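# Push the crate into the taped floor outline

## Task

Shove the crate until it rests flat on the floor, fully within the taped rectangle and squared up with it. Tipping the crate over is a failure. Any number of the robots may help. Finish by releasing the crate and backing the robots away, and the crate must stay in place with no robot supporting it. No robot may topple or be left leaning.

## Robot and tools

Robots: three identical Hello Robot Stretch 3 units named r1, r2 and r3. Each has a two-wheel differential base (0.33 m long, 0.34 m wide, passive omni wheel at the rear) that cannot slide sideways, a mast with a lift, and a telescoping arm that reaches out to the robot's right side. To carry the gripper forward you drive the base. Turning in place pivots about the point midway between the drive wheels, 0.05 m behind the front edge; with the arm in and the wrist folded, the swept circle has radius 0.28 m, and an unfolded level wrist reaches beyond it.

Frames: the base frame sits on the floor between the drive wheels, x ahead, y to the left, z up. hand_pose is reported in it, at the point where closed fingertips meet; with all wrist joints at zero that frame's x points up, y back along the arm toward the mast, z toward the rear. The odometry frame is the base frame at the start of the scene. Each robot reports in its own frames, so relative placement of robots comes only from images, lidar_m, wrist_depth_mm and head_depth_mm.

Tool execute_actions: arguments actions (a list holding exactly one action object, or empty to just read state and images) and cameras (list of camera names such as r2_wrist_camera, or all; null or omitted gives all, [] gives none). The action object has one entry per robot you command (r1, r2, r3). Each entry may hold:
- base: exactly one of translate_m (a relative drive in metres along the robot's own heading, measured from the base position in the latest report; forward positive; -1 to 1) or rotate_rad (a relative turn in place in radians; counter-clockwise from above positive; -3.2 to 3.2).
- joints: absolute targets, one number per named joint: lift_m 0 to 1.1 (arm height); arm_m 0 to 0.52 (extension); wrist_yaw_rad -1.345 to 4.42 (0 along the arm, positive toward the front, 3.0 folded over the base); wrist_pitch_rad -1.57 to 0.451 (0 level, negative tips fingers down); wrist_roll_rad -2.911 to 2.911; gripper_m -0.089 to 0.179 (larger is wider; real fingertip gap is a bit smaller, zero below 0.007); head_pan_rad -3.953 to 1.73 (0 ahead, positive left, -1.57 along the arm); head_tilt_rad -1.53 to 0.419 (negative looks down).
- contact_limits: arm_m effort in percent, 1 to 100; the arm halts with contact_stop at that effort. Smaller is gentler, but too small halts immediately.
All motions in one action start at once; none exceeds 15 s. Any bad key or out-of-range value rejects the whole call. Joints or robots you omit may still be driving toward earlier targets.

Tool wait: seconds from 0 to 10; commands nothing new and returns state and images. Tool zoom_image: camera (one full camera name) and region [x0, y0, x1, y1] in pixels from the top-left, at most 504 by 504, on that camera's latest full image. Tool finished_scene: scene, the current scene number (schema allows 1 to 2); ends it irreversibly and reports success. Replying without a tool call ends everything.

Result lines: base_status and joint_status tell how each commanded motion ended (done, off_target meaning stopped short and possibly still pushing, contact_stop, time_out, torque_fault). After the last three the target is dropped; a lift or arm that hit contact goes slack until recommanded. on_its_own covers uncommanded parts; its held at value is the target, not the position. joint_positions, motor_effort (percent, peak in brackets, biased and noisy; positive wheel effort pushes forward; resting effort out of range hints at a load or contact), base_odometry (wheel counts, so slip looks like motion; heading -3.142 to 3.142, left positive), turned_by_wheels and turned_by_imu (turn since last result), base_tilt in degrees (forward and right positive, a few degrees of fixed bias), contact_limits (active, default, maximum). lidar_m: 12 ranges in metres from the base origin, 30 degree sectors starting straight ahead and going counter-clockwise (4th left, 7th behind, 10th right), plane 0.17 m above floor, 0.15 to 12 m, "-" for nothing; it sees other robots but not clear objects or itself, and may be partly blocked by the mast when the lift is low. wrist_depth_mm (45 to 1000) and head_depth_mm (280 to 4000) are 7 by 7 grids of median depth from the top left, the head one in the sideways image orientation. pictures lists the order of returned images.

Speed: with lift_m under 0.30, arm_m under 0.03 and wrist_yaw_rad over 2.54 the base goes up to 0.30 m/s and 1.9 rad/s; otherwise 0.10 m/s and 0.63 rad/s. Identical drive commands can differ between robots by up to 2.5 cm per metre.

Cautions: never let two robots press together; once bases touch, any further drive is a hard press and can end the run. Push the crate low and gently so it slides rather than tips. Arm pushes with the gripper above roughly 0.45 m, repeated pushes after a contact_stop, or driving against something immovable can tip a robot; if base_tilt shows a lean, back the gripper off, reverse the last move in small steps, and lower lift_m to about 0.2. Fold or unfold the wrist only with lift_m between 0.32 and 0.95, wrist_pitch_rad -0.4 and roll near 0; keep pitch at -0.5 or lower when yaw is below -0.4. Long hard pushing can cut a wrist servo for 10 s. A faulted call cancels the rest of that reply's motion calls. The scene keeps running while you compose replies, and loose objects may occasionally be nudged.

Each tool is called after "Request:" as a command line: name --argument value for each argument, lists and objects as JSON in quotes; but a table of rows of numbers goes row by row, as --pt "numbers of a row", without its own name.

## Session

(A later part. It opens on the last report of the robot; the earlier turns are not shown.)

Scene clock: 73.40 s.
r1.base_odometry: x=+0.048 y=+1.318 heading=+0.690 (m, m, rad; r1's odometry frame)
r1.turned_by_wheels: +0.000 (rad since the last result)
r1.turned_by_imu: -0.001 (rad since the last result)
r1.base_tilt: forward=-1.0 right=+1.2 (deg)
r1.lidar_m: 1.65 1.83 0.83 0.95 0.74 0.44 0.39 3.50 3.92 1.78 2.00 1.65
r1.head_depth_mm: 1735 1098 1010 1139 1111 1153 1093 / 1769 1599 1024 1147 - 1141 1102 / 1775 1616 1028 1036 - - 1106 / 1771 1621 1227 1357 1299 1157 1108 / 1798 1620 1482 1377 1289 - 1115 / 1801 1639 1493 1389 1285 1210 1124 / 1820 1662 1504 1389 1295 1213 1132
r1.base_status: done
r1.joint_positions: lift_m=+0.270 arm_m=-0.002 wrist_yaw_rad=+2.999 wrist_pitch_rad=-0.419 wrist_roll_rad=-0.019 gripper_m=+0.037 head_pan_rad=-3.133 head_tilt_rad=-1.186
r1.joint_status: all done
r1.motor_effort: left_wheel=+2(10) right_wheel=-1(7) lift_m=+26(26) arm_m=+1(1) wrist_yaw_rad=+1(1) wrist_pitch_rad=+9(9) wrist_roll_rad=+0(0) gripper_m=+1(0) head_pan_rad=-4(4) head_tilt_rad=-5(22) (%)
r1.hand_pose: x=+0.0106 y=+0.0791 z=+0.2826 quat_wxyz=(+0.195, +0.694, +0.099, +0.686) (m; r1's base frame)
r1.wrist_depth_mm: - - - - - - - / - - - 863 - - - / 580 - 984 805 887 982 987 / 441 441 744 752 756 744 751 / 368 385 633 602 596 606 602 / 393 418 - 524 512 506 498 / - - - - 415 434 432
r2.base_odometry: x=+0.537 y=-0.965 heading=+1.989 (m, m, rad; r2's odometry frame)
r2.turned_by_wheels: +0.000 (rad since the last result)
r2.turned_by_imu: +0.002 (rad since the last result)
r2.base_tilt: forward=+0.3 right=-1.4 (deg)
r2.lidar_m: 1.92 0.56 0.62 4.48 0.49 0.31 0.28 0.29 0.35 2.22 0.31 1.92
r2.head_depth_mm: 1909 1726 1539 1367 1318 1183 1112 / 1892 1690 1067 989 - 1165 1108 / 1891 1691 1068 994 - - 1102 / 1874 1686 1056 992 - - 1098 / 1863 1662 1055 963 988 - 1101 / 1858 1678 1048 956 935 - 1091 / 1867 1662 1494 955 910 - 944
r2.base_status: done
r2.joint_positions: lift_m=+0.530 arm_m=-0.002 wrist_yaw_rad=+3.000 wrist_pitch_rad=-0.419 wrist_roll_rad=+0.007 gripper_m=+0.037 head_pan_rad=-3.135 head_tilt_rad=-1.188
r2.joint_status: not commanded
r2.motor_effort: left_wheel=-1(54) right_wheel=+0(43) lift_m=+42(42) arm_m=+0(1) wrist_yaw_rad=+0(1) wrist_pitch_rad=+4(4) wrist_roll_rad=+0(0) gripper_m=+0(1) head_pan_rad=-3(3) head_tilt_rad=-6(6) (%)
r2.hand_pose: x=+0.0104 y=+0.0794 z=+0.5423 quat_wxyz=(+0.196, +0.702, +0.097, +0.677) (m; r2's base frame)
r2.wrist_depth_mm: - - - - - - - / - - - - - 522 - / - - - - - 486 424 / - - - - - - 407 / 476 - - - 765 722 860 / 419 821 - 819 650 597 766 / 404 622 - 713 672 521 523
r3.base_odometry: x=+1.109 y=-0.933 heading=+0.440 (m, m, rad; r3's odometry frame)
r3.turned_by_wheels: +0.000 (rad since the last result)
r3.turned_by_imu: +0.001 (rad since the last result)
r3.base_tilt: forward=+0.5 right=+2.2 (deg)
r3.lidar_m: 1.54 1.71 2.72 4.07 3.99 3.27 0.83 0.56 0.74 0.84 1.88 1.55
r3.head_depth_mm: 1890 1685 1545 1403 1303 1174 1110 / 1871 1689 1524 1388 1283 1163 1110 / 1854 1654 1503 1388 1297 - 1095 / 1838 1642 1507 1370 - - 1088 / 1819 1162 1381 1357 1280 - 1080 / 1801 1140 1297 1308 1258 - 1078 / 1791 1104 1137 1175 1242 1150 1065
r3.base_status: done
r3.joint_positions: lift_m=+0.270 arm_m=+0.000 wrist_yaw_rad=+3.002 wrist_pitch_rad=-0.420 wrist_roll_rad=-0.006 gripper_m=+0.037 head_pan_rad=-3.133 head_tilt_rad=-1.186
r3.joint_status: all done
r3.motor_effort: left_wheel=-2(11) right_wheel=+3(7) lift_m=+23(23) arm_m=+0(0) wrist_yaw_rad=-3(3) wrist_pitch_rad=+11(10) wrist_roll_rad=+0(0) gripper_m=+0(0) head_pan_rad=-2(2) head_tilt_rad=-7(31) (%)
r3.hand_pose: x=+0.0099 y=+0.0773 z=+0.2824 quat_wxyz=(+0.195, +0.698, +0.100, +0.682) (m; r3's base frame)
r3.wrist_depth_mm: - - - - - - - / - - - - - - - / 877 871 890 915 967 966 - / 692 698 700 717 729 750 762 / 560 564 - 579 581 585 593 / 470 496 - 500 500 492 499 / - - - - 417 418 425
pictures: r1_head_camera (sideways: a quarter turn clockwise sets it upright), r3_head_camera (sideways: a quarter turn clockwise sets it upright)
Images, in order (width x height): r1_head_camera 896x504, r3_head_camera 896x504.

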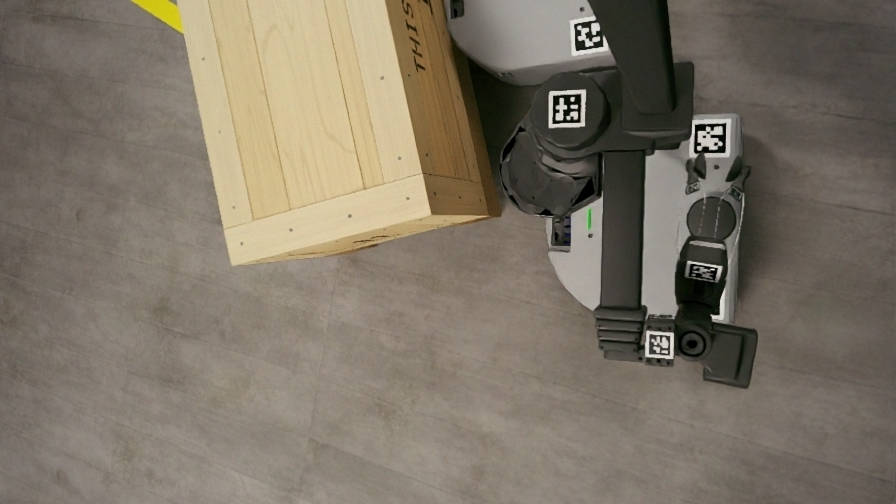

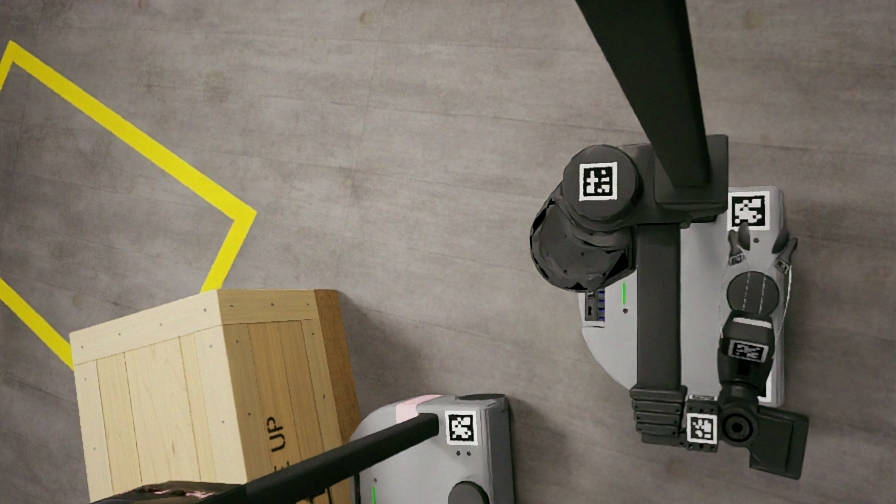

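Request:
execute_actions --actions '[{"r1":{"base":{"translate_m":-0.1},"joints":{"lift_m":0.31}},"r2":{"base":{"rotate_rad":-0.04}},"r3":{"base":{"rotate_rad":-0.05},"joints":{"lift_m":0.74}}}]' --cameras '[]'

Request:
execute_actions --actions '[{"r3":{"base":{"translate_m":-0.33}}}]' --cameras '["r2_head_camera","r3_head_camera"]'

Scene clock: 82.27 s.
r1.base_odometry: x=-0.029 y=+1.254 heading=+0.690 (m, m, rad; r1's odometry frame)
r1.turned_by_wheels: +0.000 (rad since the last result)
r1.turned_by_imu: +0.000 (rad since the last result)
r1.base_tilt: forward=-1.0 right=+1.3 (deg)
r1.lidar_m: 1.74 1.94 0.86 0.42 0.42 0.32 0.29 3.39 3.89 1.79 2.12 1.75
r1.head_depth_mm: 1748 1581 1021 969 1102 1155 1098 / 1758 1593 1014 966 - 1155 1094 / 1767 1602 1020 955 - - 1113 / 1792 1610 1051 1332 1303 1155 1115 / 1807 1635 1489 1378 1302 - 1117 / 1816 1638 1497 1379 1285 1201 1120 / 1817 1653 1504 1399 1297 1209 1129
r1.base_status: done
r1.joint_positions: lift_m=+0.310 arm_m=-0.002 wrist_yaw_rad=+2.999 wrist_pitch_rad=-0.419 wrist_roll_rad=-0.019 gripper_m=+0.037 head_pan_rad=-3.133 head_tilt_rad=-1.186
r1.joint_status: all done
r1.motor_effort: left_wheel=+2(9) right_wheel=-1(8) lift_m=+32(35) arm_m=+1(1) wrist_yaw_rad=+1(1) wrist_pitch_rad=+9(9) wrist_roll_rad=+0(0) gripper_m=+1(1) head_pan_rad=-4(4) head_tilt_rad=-5(5) (%)
r1.hand_pose: x=+0.0106 y=+0.0791 z=+0.3224 quat_wxyz=(+0.195, +0.694, +0.099, +0.686) (m; r1's base frame)
r1.wrist_depth_mm: - - - - - - - / 735 - - - - - - / 684 - - 890 814 - - / 560 524 555 819 827 831 851 / 419 416 454 671 662 669 670 / 428 417 - 550 566 556 556 / 462 460 - - 460 476 482
r2.base_odometry: x=+0.537 y=-0.965 heading=+1.949 (m, m, rad; r2's odometry frame)
r2.turned_by_wheels: -0.040 (rad since the last result)
r2.turned_by_imu: -0.038 (rad since the last result)
r2.base_tilt: forward=+0.2 right=-1.3 (deg)
r2.lidar_m: 1.91 0.57 0.63 4.46 0.52 0.32 0.28 0.29 0.34 0.29 0.43 1.92
r2.head_depth_mm: 1911 1721 1544 1377 1319 1182 1110 / 1904 1686 1070 987 - 1163 1106 / 1897 1687 1065 995 - - 1103 / 1881 1676 1056 992 - - 1098 / 1856 1668 1053 962 989 - 1097 / 1853 1654 1050 959 918 - 1089 / 1841 1662 1502 948 908 - 1068
r2.base_status: done
r2.joint_positions: lift_m=+0.530 arm_m=-0.002 wrist_yaw_rad=+3.000 wrist_pitch_rad=-0.419 wrist_roll_rad=+0.007 gripper_m=+0.037 head_pan_rad=-3.135 head_tilt_rad=-1.188
r2.joint_status: not commanded
r2.motor_effort: left_wheel=+1(3) right_wheel=-3(4) lift_m=+41(41) arm_m=-1(0) wrist_yaw_rad=+0(0) wrist_pitch_rad=+4(4) wrist_roll_rad=+0(0) gripper_m=+0(0) head_pan_rad=-3(3) head_tilt_rad=-6(6) (%)
r2.hand_pose: x=+0.0104 y=+0.0794 z=+0.5423 quat_wxyz=(+0.196, +0.702, +0.097, +0.677) (m; r2's base frame)
r2.wrist_depth_mm: - - - - - - - / - - - - - - - / - - - - - - - / - - - - - - - / 502 - - - 766 747 959 / 438 865 - 802 654 600 753 / 422 684 - 703 658 535 569
r3.base_odometry: x=+1.109 y=-0.933 heading=+0.390 (m, m, rad; r3's odometry frame)
r3.turned_by_wheels: -0.050 (rad since the last result)
r3.turned_by_imu: -0.049 (rad since the last result)
r3.base_tilt: forward=+0.5 right=+2.2 (deg)
r3.lidar_m: 1.54 1.67 2.53 4.06 4.10 3.28 0.83 0.56 0.58 2.61 1.95 1.56
r3.head_depth_mm: 1898 1692 1570 - - 1166 1114 / 1877 1668 1558 - - 1162 1106 / 1857 1659 1549 - - 1165 1098 / 1823 1652 1531 - - - 1089 / 1817 1571 1435 1364 - - 1074 / 1796 1138 1312 1324 - - 1060 / 1772 1131 1154 1163 - 1177 1059
r3.base_status: done
r3.joint_positions: lift_m=+0.740 arm_m=+0.000 wrist_yaw_rad=+3.002 wrist_pitch_rad=-0.420 wrist_roll_rad=-0.006 gripper_m=+0.037 head_pan_rad=-3.134 head_tilt_rad=-1.186
r3.joint_status: all done
r3.motor_effort: left_wheel=+2(7) right_wheel=-2(5) lift_m=+29(29) arm_m=+0(1) wrist_yaw_rad=-3(3) wrist_pitch_rad=+10(11) wrist_roll_rad=+0(0) gripper_m=+0(1) head_pan_rad=-2(2) head_tilt_rad=-7(7) (%)
r3.hand_pose: x=+0.0099 y=+0.0773 z=+0.7522 quat_wxyz=(+0.195, +0.698, +0.100, +0.682) (m; r3's base frame)
r3.wrist_depth_mm: - - - - - - - / - - - - - - - / - - - - - - - / - - - - - - - / - - - - - - - / - - - - - - - / 867 871 850 884 887 907 906
pictures: none
No camera images: the call's "cameras" was empty. Leave "cameras" out to get every camera's image.

Scene clock: 86.97 s.
r1.base_odometry: x=-0.029 y=+1.254 heading=+0.690 (m, m, rad; r1's odometry frame)
r1.turned_by_wheels: +0.000 (rad since the last result)
r1.turned_by_imu: +0.001 (rad since the last result)
r1.base_tilt: forward=-1.0 right=+1.1 (deg)
r1.lidar_m: 1.74 1.94 3.13 0.42 0.42 0.33 0.29 3.39 3.88 1.79 2.11 1.75
r1.head_depth_mm: 1744 1572 1007 967 1107 1149 1092 / 1752 1594 1023 964 - 1143 1098 / 1768 1615 1023 956 - - 1106 / 1781 1623 1059 1336 1310 1161 1109 / 1788 1637 1493 1374 1298 - 1116 / 1814 1632 1497 1383 1295 1204 1127 / 1827 1663 1518 1407 1289 1207 1127
r1.base_status: not commanded
r1.joint_positions: lift_m=+0.310 arm_m=-0.002 wrist_yaw_rad=+2.999 wrist_pitch_rad=-0.419 wrist_roll_rad=-0.019 gripper_m=+0.037 head_pan_rad=-3.133 head_tilt_rad=-1.186
r1.joint_status: not commanded
r1.motor_effort: left_wheel=+2(2) right_wheel=-1(1) lift_m=+32(32) arm_m=+1(0) wrist_yaw_rad=+1(0) wrist_pitch_rad=+9(9) wrist_roll_rad=+0(0) gripper_m=+1(0) head_pan_rad=-4(4) head_tilt_rad=-4(5) (%)
r1.hand_pose: x=+0.0106 y=+0.0791 z=+0.3224 quat_wxyz=(+0.195, +0.694, +0.099, +0.686) (m; r1's base frame)
r1.wrist_depth_mm: - - - - - - - / 731 - 988 - - - - / 684 - 767 - - - - / 565 516 549 812 835 830 828 / 414 416 452 673 668 673 658 / 430 418 - 553 570 560 555 / 454 454 - - 467 475 476
r2.base_odometry: x=+0.537 y=-0.965 heading=+1.949 (m, m, rad; r2's odometry frame)
r2.turned_by_wheels: +0.000 (rad since the last result)
r2.turned_by_imu: +0.001 (rad since the last result)
r2.base_tilt: forward=+0.2 right=-1.3 (deg)
r2.lidar_m: 1.92 2.19 0.38 0.52 0.52 0.32 0.28 0.29 0.34 0.29 0.43 1.93
r2.head_depth_mm: 1912 1717 1539 1377 1324 1035 990 / 1921 1690 1073 984 - 1022 996 / 1884 1686 1069 996 - - 1094 / 1878 1690 1054 990 - - 1102 / 1870 1670 1054 962 998 - 1093 / 1857 1663 1055 963 916 - 1081 / 1822 1656 1503 956 909 - 1069
r2.base_status: not commanded
r2.joint_positions: lift_m=+0.530 arm_m=-0.002 wrist_yaw_rad=+3.000 wrist_pitch_rad=-0.419 wrist_roll_rad=+0.007 gripper_m=+0.037 head_pan_rad=-3.135 head_tilt_rad=-1.188
r2.joint_status: not commanded
r2.motor_effort: left_wheel=+1(1) right_wheel=-2(2) lift_m=+42(41) arm_m=+0(1) wrist_yaw_rad=-1(0) wrist_pitch_rad=+4(4) wrist_roll_rad=+0(0) gripper_m=+0(0) head_pan_rad=-3(3) head_tilt_rad=-6(6) (%)
r2.hand_pose: x=+0.0104 y=+0.0794 z=+0.5423 quat_wxyz=(+0.196, +0.702, +0.097, +0.677) (m; r2's base frame)
r2.wrist_depth_mm: - - - - - - - / - - - - - - - / - - - - - - - / - - - - - - - / 504 - - 756 - 951 944 / 433 863 - 621 763 796 786 / 418 691 - 530 561 681 672
r3.base_odometry: x=+0.804 y=-1.059 heading=+0.390 (m, m, rad; r3's odometry frame)
r3.turned_by_wheels: +0.000 (rad since the last result)
r3.turned_by_imu: +0.001 (rad since the last result)
r3.base_tilt: forward=+0.5 right=+2.2 (deg)
r3.lidar_m: 1.87 2.03 3.11 4.11 3.68 2.94 0.52 0.52 0.31 0.38 2.37 1.89
r3.head_depth_mm: 1908 1701 1564 - - 1162 1109 / 1858 1678 1568 - - 1163 1102 / 1859 1654 1548 - - 1166 1101 / 1838 1647 1537 - - - 1096 / 1805 1631 1483 1311 - - 1077 / 1803 1620 1031 1125 - - 1066 / 1781 1591 1024 1045 - 1034 1070
r3.base_status: done
r3.joint_positions: lift_m=+0.740 arm_m=+0.000 wrist_yaw_rad=+3.002 wrist_pitch_rad=-0.420 wrist_roll_rad=-0.006 gripper_m=+0.037 head_pan_rad=-3.134 head_tilt_rad=-1.186
r3.joint_status: not commanded
r3.motor_effort: left_wheel=+2(2) right_wheel=-2(6) lift_m=+29(29) arm_m=+1(0) wrist_yaw_rad=-3(3) wrist_pitch_rad=+10(10) wrist_roll_rad=+0(0) gripper_m=+1(1) head_pan_rad=-2(2) head_tilt_rad=-7(7) (%)
r3.hand_pose: x=+0.0099 y=+0.0773 z=+0.7522 quat_wxyz=(+0.195, +0.698, +0.100, +0.682) (m; r3's base frame)
r3.wrist_depth_mm: - - - - - - - / - - - - - - - / - - - - - - - / - - - - - - - / - - - - - - - / - - - - - - - / 868 894 866 895 905 903 915
pictures: r2_head_camera (sideways: a quarter turn clockwise sets it upright), r3_head_camera (sideways: a quarter turn clockwise sets it upright)
Images, in order (width x height): r2_head_camera 896x504, r3_head_camera 896x504.

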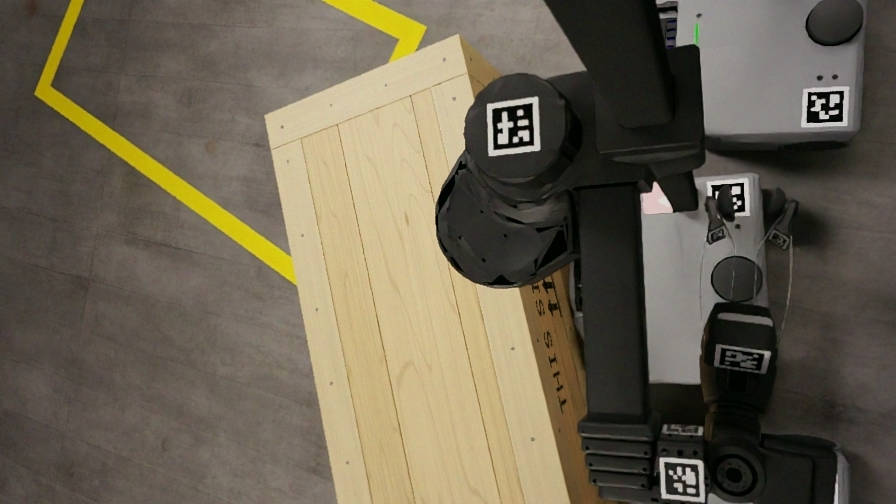

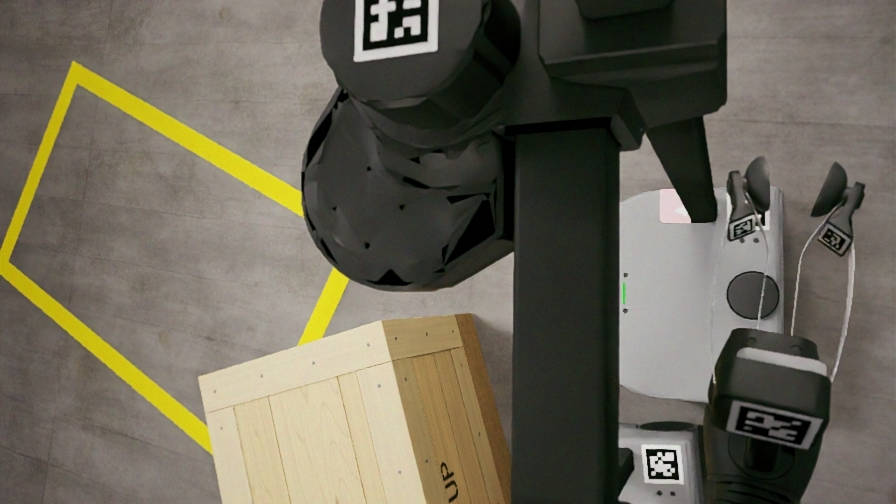

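Request:
execute_actions --actions '[{"r3":{"base":{"rotate_rad":0.07}}}]' --cameras '[]'

Request:
execute_actions --actions '[{"r3":{"base":{"translate_m":-0.235}},"r1":{"base":{"translate_m":-0.01}}}]' --cameras '[]'

Request:
execute_actions --actions '[{"r3":{"base":{"translate_m":-0.1}},"r1":{"base":{"translate_m":-0.1}},"r2":{"base":{"translate_m":-0.1}}}]' --cameras '["r2_head_camera","r3_head_camera"]'

Scene clock: 91.03 s.
r1.base_odometry: x=-0.029 y=+1.254 heading=+0.690 (m, m, rad; r1's odometry frame)
r1.turned_by_wheels: +0.000 (rad since the last result)
r1.turned_by_imu: +0.000 (rad since the last result)
r1.base_tilt: forward=-1.2 right=+1.1 (deg)
r1.lidar_m: 1.74 1.94 3.14 0.42 0.42 0.33 0.29 3.37 3.89 1.79 2.12 1.75
r1.head_depth_mm: 1715 1596 1017 964 1105 1159 1096 / 1772 1605 1021 961 - 1152 1102 / 1765 1595 1024 957 - - 1108 / 1793 1626 1064 1347 1295 1159 1110 / 1776 1620 1503 1373 1301 - 1116 / 1823 1629 1511 1393 1289 1200 1125 / 1826 1658 1501 1405 1293 1208 1132
r1.base_status: not commanded
r1.joint_positions: lift_m=+0.310 arm_m=-0.002 wrist_yaw_rad=+2.999 wrist_pitch_rad=-0.419 wrist_roll_rad=-0.019 gripper_m=+0.037 head_pan_rad=-3.133 head_tilt_rad=-1.186
r1.joint_status: not commanded
r1.motor_effort: left_wheel=+2(2) right_wheel=-1(1) lift_m=+32(32) arm_m=+0(1) wrist_yaw_rad=+2(0) wrist_pitch_rad=+9(9) wrist_roll_rad=+1(0) gripper_m=+1(0) head_pan_rad=-4(4) head_tilt_rad=-4(4) (%)
r1.hand_pose: x=+0.0106 y=+0.0791 z=+0.3224 quat_wxyz=(+0.195, +0.694, +0.099, +0.686) (m; r1's base frame)
r1.wrist_depth_mm: - - - - - - - / 735 - 991 - - - - / 683 - 770 960 - - - / 556 521 558 816 832 826 820 / 419 414 453 670 658 666 665 / 432 422 - 556 570 566 556 / 458 442 - - 468 481 480
r2.base_odometry: x=+0.537 y=-0.965 heading=+1.949 (m, m, rad; r2's odometry frame)
r2.turned_by_wheels: +0.000 (rad since the last result)
r2.turned_by_imu: +0.001 (rad since the last result)
r2.base_tilt: forward=+0.2 right=-1.3 (deg)
r2.lidar_m: 1.92 2.18 0.38 0.51 0.52 0.32 0.28 0.28 0.34 0.29 0.43 1.92
r2.head_depth_mm: 1920 1695 1553 1379 1331 1033 991 / 1913 1701 1068 988 - 1023 994 / 1902 1699 1062 996 - - 1106 / 1883 1687 1057 992 - - 1094 / 1870 1686 1055 961 995 - 1093 / 1874 1664 1045 958 919 - 1094 / 1827 1644 1493 954 905 - 1071
r2.base_status: not commanded
r2.joint_positions: lift_m=+0.530 arm_m=-0.002 wrist_yaw_rad=+3.000 wrist_pitch_rad=-0.419 wrist_roll_rad=+0.007 gripper_m=+0.037 head_pan_rad=-3.135 head_tilt_rad=-1.188
r2.joint_status: not commanded
r2.motor_effort: left_wheel=+2(1) right_wheel=-2(2) lift_m=+41(41) arm_m=+0(0) wrist_yaw_rad=-1(1) wrist_pitch_rad=+4(4) wrist_roll_rad=+0(0) gripper_m=+0(0) head_pan_rad=-2(3) head_tilt_rad=-6(6) (%)
r2.hand_pose: x=+0.0104 y=+0.0794 z=+0.5423 quat_wxyz=(+0.196, +0.702, +0.097, +0.677) (m; r2's base frame)
r2.wrist_depth_mm: - - - - - - - / - - - - - - - / - - - - - - - / - - - - - - - / 505 - - 742 - 957 927 / 437 876 - 623 749 820 785 / 421 687 - 534 538 688 664
r3.base_odometry: x=+0.804 y=-1.059 heading=+0.460 (m, m, rad; r3's odometry frame)
r3.turned_by_wheels: +0.070 (rad since the last result)
r3.turned_by_imu: +0.071 (rad since the last result)
r3.base_tilt: forward=+0.5 right=+2.3 (deg)
r3.lidar_m: 1.87 2.09 3.39 4.12 3.52 2.92 0.51 0.52 0.31 0.40 2.26 1.88
r3.head_depth_mm: 1893 1698 1569 - - 1161 1105 / 1880 1668 1563 - - 1160 1105 / 1835 1666 1574 - - 1169 1101 / 1843 1649 1530 - - - 1088 / 1821 1632 1055 1270 - - 1075 / 1804 1621 1032 1130 - - 1059 / 1785 1613 1027 1068 - 1043 1062
r3.base_status: done
r3.joint_positions: lift_m=+0.740 arm_m=+0.000 wrist_yaw_rad=+3.002 wrist_pitch_rad=-0.420 wrist_roll_rad=-0.006 gripper_m=+0.037 head_pan_rad=-3.134 head_tilt_rad=-1.186
r3.joint_status: not commanded
r3.motor_effort: left_wheel=-3(7) right_wheel=+3(6) lift_m=+29(29) arm_m=+0(0) wrist_yaw_rad=-3(2) wrist_pitch_rad=+10(10) wrist_roll_rad=+0(0) gripper_m=-1(0) head_pan_rad=-3(2) head_tilt_rad=-7(7) (%)
r3.hand_pose: x=+0.0099 y=+0.0773 z=+0.7522 quat_wxyz=(+0.195, +0.698, +0.100, +0.682) (m; r3's base frame)
r3.wrist_depth_mm: - - - - - - - / - - - - - - - / - - - - - - - / - - - - - - - / - - - - - - - / - - - - - - - / 865 890 864 865 905 891 896
pictures: none
No camera images: the call's "cameras" was empty. Leave "cameras" out to get every camera's image.

Scene clock: 94.67 s.
r1.base_odometry: x=-0.037 y=+1.248 heading=+0.690 (m, m, rad; r1's odometry frame)
r1.turned_by_wheels: +0.000 (rad since the last result)
r1.turned_by_imu: +0.000 (rad since the last result)
r1.base_tilt: forward=-1.0 right=+1.1 (deg)
r1.lidar_m: 1.75 1.95 3.14 0.42 0.43 0.31 0.28 3.36 3.86 1.79 2.13 1.76
r1.head_depth_mm: 1728 1573 1020 960 1100 1147 1095 / 1744 1598 1020 960 - 1153 1100 / 1767 1595 1029 949 - - 1105 / 1776 1633 1090 1337 1297 1150 1109 / 1786 1634 1491 1369 1304 - 1118 / 1804 1652 1503 1388 1280 1199 1121 / 1820 1639 1512 1397 1296 1207 1132
r1.base_status: done
r1.joint_positions: lift_m=+0.310 arm_m=-0.002 wrist_yaw_rad=+2.999 wrist_pitch_rad=-0.419 wrist_roll_rad=-0.019 gripper_m=+0.037 head_pan_rad=-3.133 head_tilt_rad=-1.186
r1.joint_status: not commanded
r1.motor_effort: left_wheel=+2(4) right_wheel=-1(4) lift_m=+32(32) arm_m=+1(1) wrist_yaw_rad=+1(1) wrist_pitch_rad=+9(9) wrist_roll_rad=+0(0) gripper_m=+1(0) head_pan_rad=-4(4) head_tilt_rad=-4(5) (%)
r1.hand_pose: x=+0.0106 y=+0.0791 z=+0.3224 quat_wxyz=(+0.195, +0.694, +0.099, +0.686) (m; r1's base frame)
r1.wrist_depth_mm: 737 - - - - - - / 715 - - - - - - / 669 - 918 - - - - / 543 516 545 821 828 821 840 / 419 418 448 670 664 672 658 / 448 416 - 555 560 555 553 / 461 457 - - 461 479 476
r2.base_odometry: x=+0.537 y=-0.965 heading=+1.949 (m, m, rad; r2's odometry frame)
r2.turned_by_wheels: +0.000 (rad since the last result)
r2.turned_by_imu: +0.001 (rad since the last result)
r2.base_tilt: forward=+0.2 right=-1.3 (deg)
r2.lidar_m: 1.92 2.18 3.64 0.37 0.38 0.32 0.28 0.29 0.34 0.29 0.44 1.92
r2.head_depth_mm: 1903 1714 1539 1377 1149 1168 1118 / 1915 1691 1073 994 - 1169 1101 / 1894 1675 1067 996 - - 1104 / 1890 1681 1060 989 - - 1097 / 1866 1673 1054 958 994 - 1097 / 1833 1663 1052 959 917 - 1090 / 1826 1648 1492 951 909 - 1075
r2.base_status: not commanded
r2.joint_positions: lift_m=+0.530 arm_m=-0.002 wrist_yaw_rad=+3.000 wrist_pitch_rad=-0.419 wrist_roll_rad=+0.007 gripper_m=+0.037 head_pan_rad=-3.135 head_tilt_rad=-1.188
r2.joint_status: not commanded
r2.motor_effort: left_wheel=+1(1) right_wheel=-2(2) lift_m=+41(41) arm_m=+0(0) wrist_yaw_rad=-1(1) wrist_pitch_rad=+4(4) wrist_roll_rad=+0(0) gripper_m=+0(0) head_pan_rad=-3(3) head_tilt_rad=-6(6) (%)
r2.hand_pose: x=+0.0104 y=+0.0794 z=+0.5423 quat_wxyz=(+0.196, +0.702, +0.097, +0.677) (m; r2's base frame)
r2.wrist_depth_mm: - - - - - - - / - - - - - - - / - - - - - - - / - - - - - - - / 507 - - - - 970 939 / 435 695 - 806 792 801 766 / 419 546 - 682 688 680 675
r3.base_odometry: x=+0.594 y=-1.163 heading=+0.460 (m, m, rad; r3's odometry frame)
r3.turned_by_wheels: +0.000 (rad since the last result)
r3.turned_by_imu: +0.001 (rad since the last result)
r3.base_tilt: forward=+0.5 right=+2.2 (deg)
r3.lidar_m: 2.10 2.35 3.82 4.16 3.24 2.69 0.29 0.29 0.34 0.24 0.37 2.11
r3.head_depth_mm: 1891 1703 1573 - - 1167 1111 / 1878 1678 1558 - - 1164 1106 / 1855 1652 1551 - - 1172 1101 / 1841 1638 1525 - - - 1090 / 1816 1634 1499 974 - - 1075 / 1802 1621 1035 945 - - 1063 / 1786 1604 1460 941 - 1024 1024
r3.base_status: done
r3.joint_positions: lift_m=+0.740 arm_m=+0.000 wrist_yaw_rad=+3.002 wrist_pitch_rad=-0.420 wrist_roll_rad=-0.006 gripper_m=+0.037 head_pan_rad=-3.134 head_tilt_rad=-1.186
r3.joint_status: not commanded
r3.motor_effort: left_wheel=-3(9) right_wheel=+3(2) lift_m=+29(29) arm_m=+1(0) wrist_yaw_rad=-3(2) wrist_pitch_rad=+10(10) wrist_roll_rad=+0(0) gripper_m=+0(0) head_pan_rad=-3(1) head_tilt_rad=-7(7) (%)
r3.hand_pose: x=+0.0099 y=+0.0773 z=+0.7522 quat_wxyz=(+0.195, +0.698, +0.100, +0.682) (m; r3's base frame)
r3.wrist_depth_mm: - - - - - - - / - - - - - - - / - - - - - - - / - - - - - - - / - - - - - - - / - - - - - - - / 864 877 879 886 873 886 888
pictures: none
No camera images: the call's "cameras" was empty. Leave "cameras" out to get every camera's image.

Scene clock: 97.63 s.
r1.base_odometry: x=-0.114 y=+1.184 heading=+0.691 (m, m, rad; r1's odometry frame)
r1.turned_by_wheels: +0.001 (rad since the last result)
r1.turned_by_imu: +0.024 (rad since the last result)
r1.base_tilt: forward=-1.1 right=+1.1 (deg)
r1.lidar_m: 1.84 2.08 3.43 0.41 0.49 0.31 0.28 3.31 3.84 1.79 2.20 1.85
r1.head_depth_mm: 1739 1585 1014 957 1102 1142 1095 / 1755 1591 1015 954 - 1153 1100 / 1769 1615 1023 948 - - 1102 / 1776 1632 1181 1340 1299 1158 1103 / 1801 1640 1499 1368 1311 - 1113 / 1815 1654 1491 1393 1292 1200 1125 / 1832 1659 1514 1401 1290 1197 1122
r1.base_status: translate_m off_target (by the wheels' count: -0.0998 of -0.1000)
r1.joint_positions: lift_m=+0.310 arm_m=-0.002 wrist_yaw_rad=+2.999 wrist_pitch_rad=-0.419 wrist_roll_rad=-0.019 gripper_m=+0.037 head_pan_rad=-3.134 head_tilt_rad=-1.187
r1.joint_status: not commanded
r1.on_its_own: right_wheel is at rest, and its effort (-35) is outside its rest range (-18 to +18)
r1.motor_effort: left_wheel=-17(100) right_wheel=-35(51) lift_m=+32(32) arm_m=+0(1) wrist_yaw_rad=+0(1) wrist_pitch_rad=+9(9) wrist_roll_rad=+0(0) gripper_m=+1(0) head_pan_rad=-3(4) head_tilt_rad=-4(5) (%)
r1.hand_pose: x=+0.0106 y=+0.0791 z=+0.3224 quat_wxyz=(+0.195, +0.694, +0.099, +0.686) (m; r1's base frame)
r1.wrist_depth_mm: 621 - - - - - - / 618 - - - - - - / 593 - 784 - - - - / 527 517 516 814 832 831 840 / 428 415 431 668 671 659 669 / 429 417 - 560 564 561 560 / 453 452 - - 464 476 479
r2.base_odometry: x=+0.573 y=-1.057 heading=+1.949 (m, m, rad; r2's odometry frame)
r2.turned_by_wheels: -0.001 (rad since the last result)
r2.turned_by_imu: +0.044 (rad since the last result)
r2.base_tilt: forward=+0.2 right=-1.3 (deg)
r2.lidar_m: 2.01 2.34 4.08 0.37 0.46 0.30 0.28 0.28 0.35 0.28 2.31 2.00
r2.head_depth_mm: 1924 1715 1547 1375 1206 1165 1116 / 1910 1699 1072 988 - 1157 1109 / 1895 1687 1064 993 - - 1102 / 1887 1690 1059 991 - - 1103 / 1880 1663 1045 964 954 - 1090 / 1875 1668 1514 956 922 - 1091 / 1835 1650 1508 954 906 - 1067
r2.base_status: translate_m off_target (by the wheels' count: -0.0996 of -0.1000)
r2.joint_positions: lift_m=+0.530 arm_m=-0.002 wrist_yaw_rad=+3.000 wrist_pitch_rad=-0.419 wrist_roll_rad=+0.007 gripper_m=+0.037 head_pan_rad=-3.135 head_tilt_rad=-1.188
r2.joint_status: not commanded
r2.on_its_own: left_wheel is at rest, and its effort (-46) is outside its rest range (-18 to +18); right_wheel is at rest, and its effort (-39) is outside its rest range (-18 to +18)
r2.motor_effort: left_wheel=-46(57) right_wheel=-39(58) lift_m=+41(42) arm_m=+0(0) wrist_yaw_rad=-1(0) wrist_pitch_rad=+4(4) wrist_roll_rad=+1(0) gripper_m=+0(0) head_pan_rad=-3(3) head_tilt_rad=-5(6) (%)
r2.hand_pose: x=+0.0104 y=+0.0794 z=+0.5424 quat_wxyz=(+0.196, +0.702, +0.097, +0.677) (m; r2's base frame)
r2.wrist_depth_mm: - - - - - - - / - - - - - - - / - - - - - - - / - - - - - - - / 477 - - 999 996 952 947 / 398 641 - 810 804 785 770 / 372 538 - 680 677 677 676
r3.base_odometry: x=+0.504 y=-1.207 heading=+0.460 (m, m, rad; r3's odometry frame)
r3.turned_by_wheels: +0.000 (rad since the last result)
r3.turned_by_imu: +0.058 (rad since the last result)
r3.base_tilt: forward=+0.5 right=+2.2 (deg)
r3.lidar_m: 2.18 2.52 4.15 4.19 3.00 2.60 0.28 0.28 0.34 0.25 2.54 2.18
r3.head_depth_mm: 1896 1691 1576 - - 1161 1112 / 1867 1666 1552 - - 1157 1107 / 1868 1660 1557 - - 1174 1099 / 1829 1645 1536 - - - 1091 / 1807 1633 1478 964 - - 1086 / 1800 1615 1036 948 - - 1059 / 1785 1605 1461 942 - 1024 1057
r3.base_status: translate_m off_target (by the wheels' count: -0.0997 of -0.1000)
r3.joint_positions: lift_m=+0.740 arm_m=+0.000 wrist_yaw_rad=+3.001 wrist_pitch_rad=-0.419 wrist_roll_rad=-0.006 gripper_m=+0.037 head_pan_rad=-3.135 head_tilt_rad=-1.188
r3.joint_status: not commanded
r3.on_its_own: left_wheel is at rest, and its effort (-54) is outside its rest range (-18 to +18); right_wheel is at rest, and its effort (-33) is outside its rest range (-18 to +18)
r3.motor_effort: left_wheel=-54(100) right_wheel=-33(82) lift_m=+28(29) arm_m=+0(0) wrist_yaw_rad=-1(3) wrist_pitch_rad=+11(11) wrist_roll_rad=+0(0) gripper_m=+0(1) head_pan_rad=-2(2) head_tilt_rad=-6(7) (%)
r3.hand_pose: x=+0.0101 y=+0.0773 z=+0.7523 quat_wxyz=(+0.195, +0.698, +0.099, +0.682) (m; r3's base frame)
r3.wrist_depth_mm: - - - - - - - / - - - - - - - / - - - - - - - / - - - - - - - / - - - - - - - / - - - - - - - / 852 891 866 892 903 882 926
pictures: r2_head_camera (sideways: a quarter turn clockwise sets it upright), r3_head_camera (sideways: a quarter turn clockwise sets it upright)
Images, in order (width x height): r2_head_camera 896x504, r3_head_camera 896x504.

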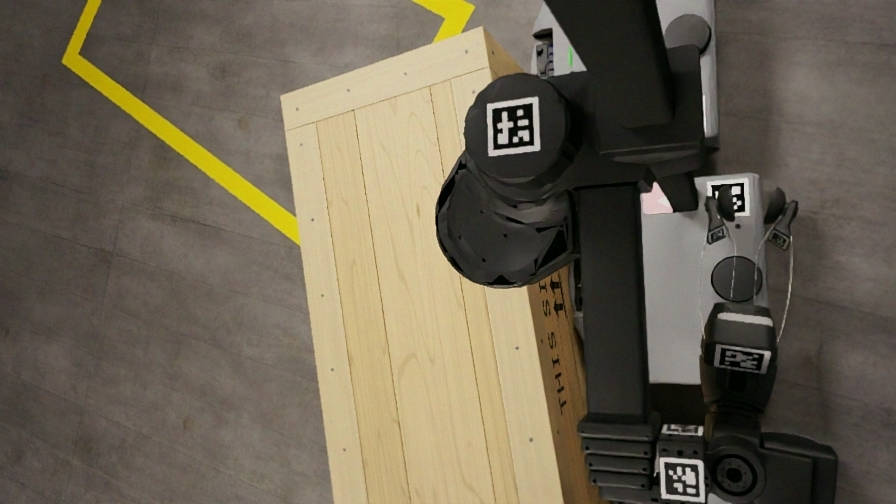

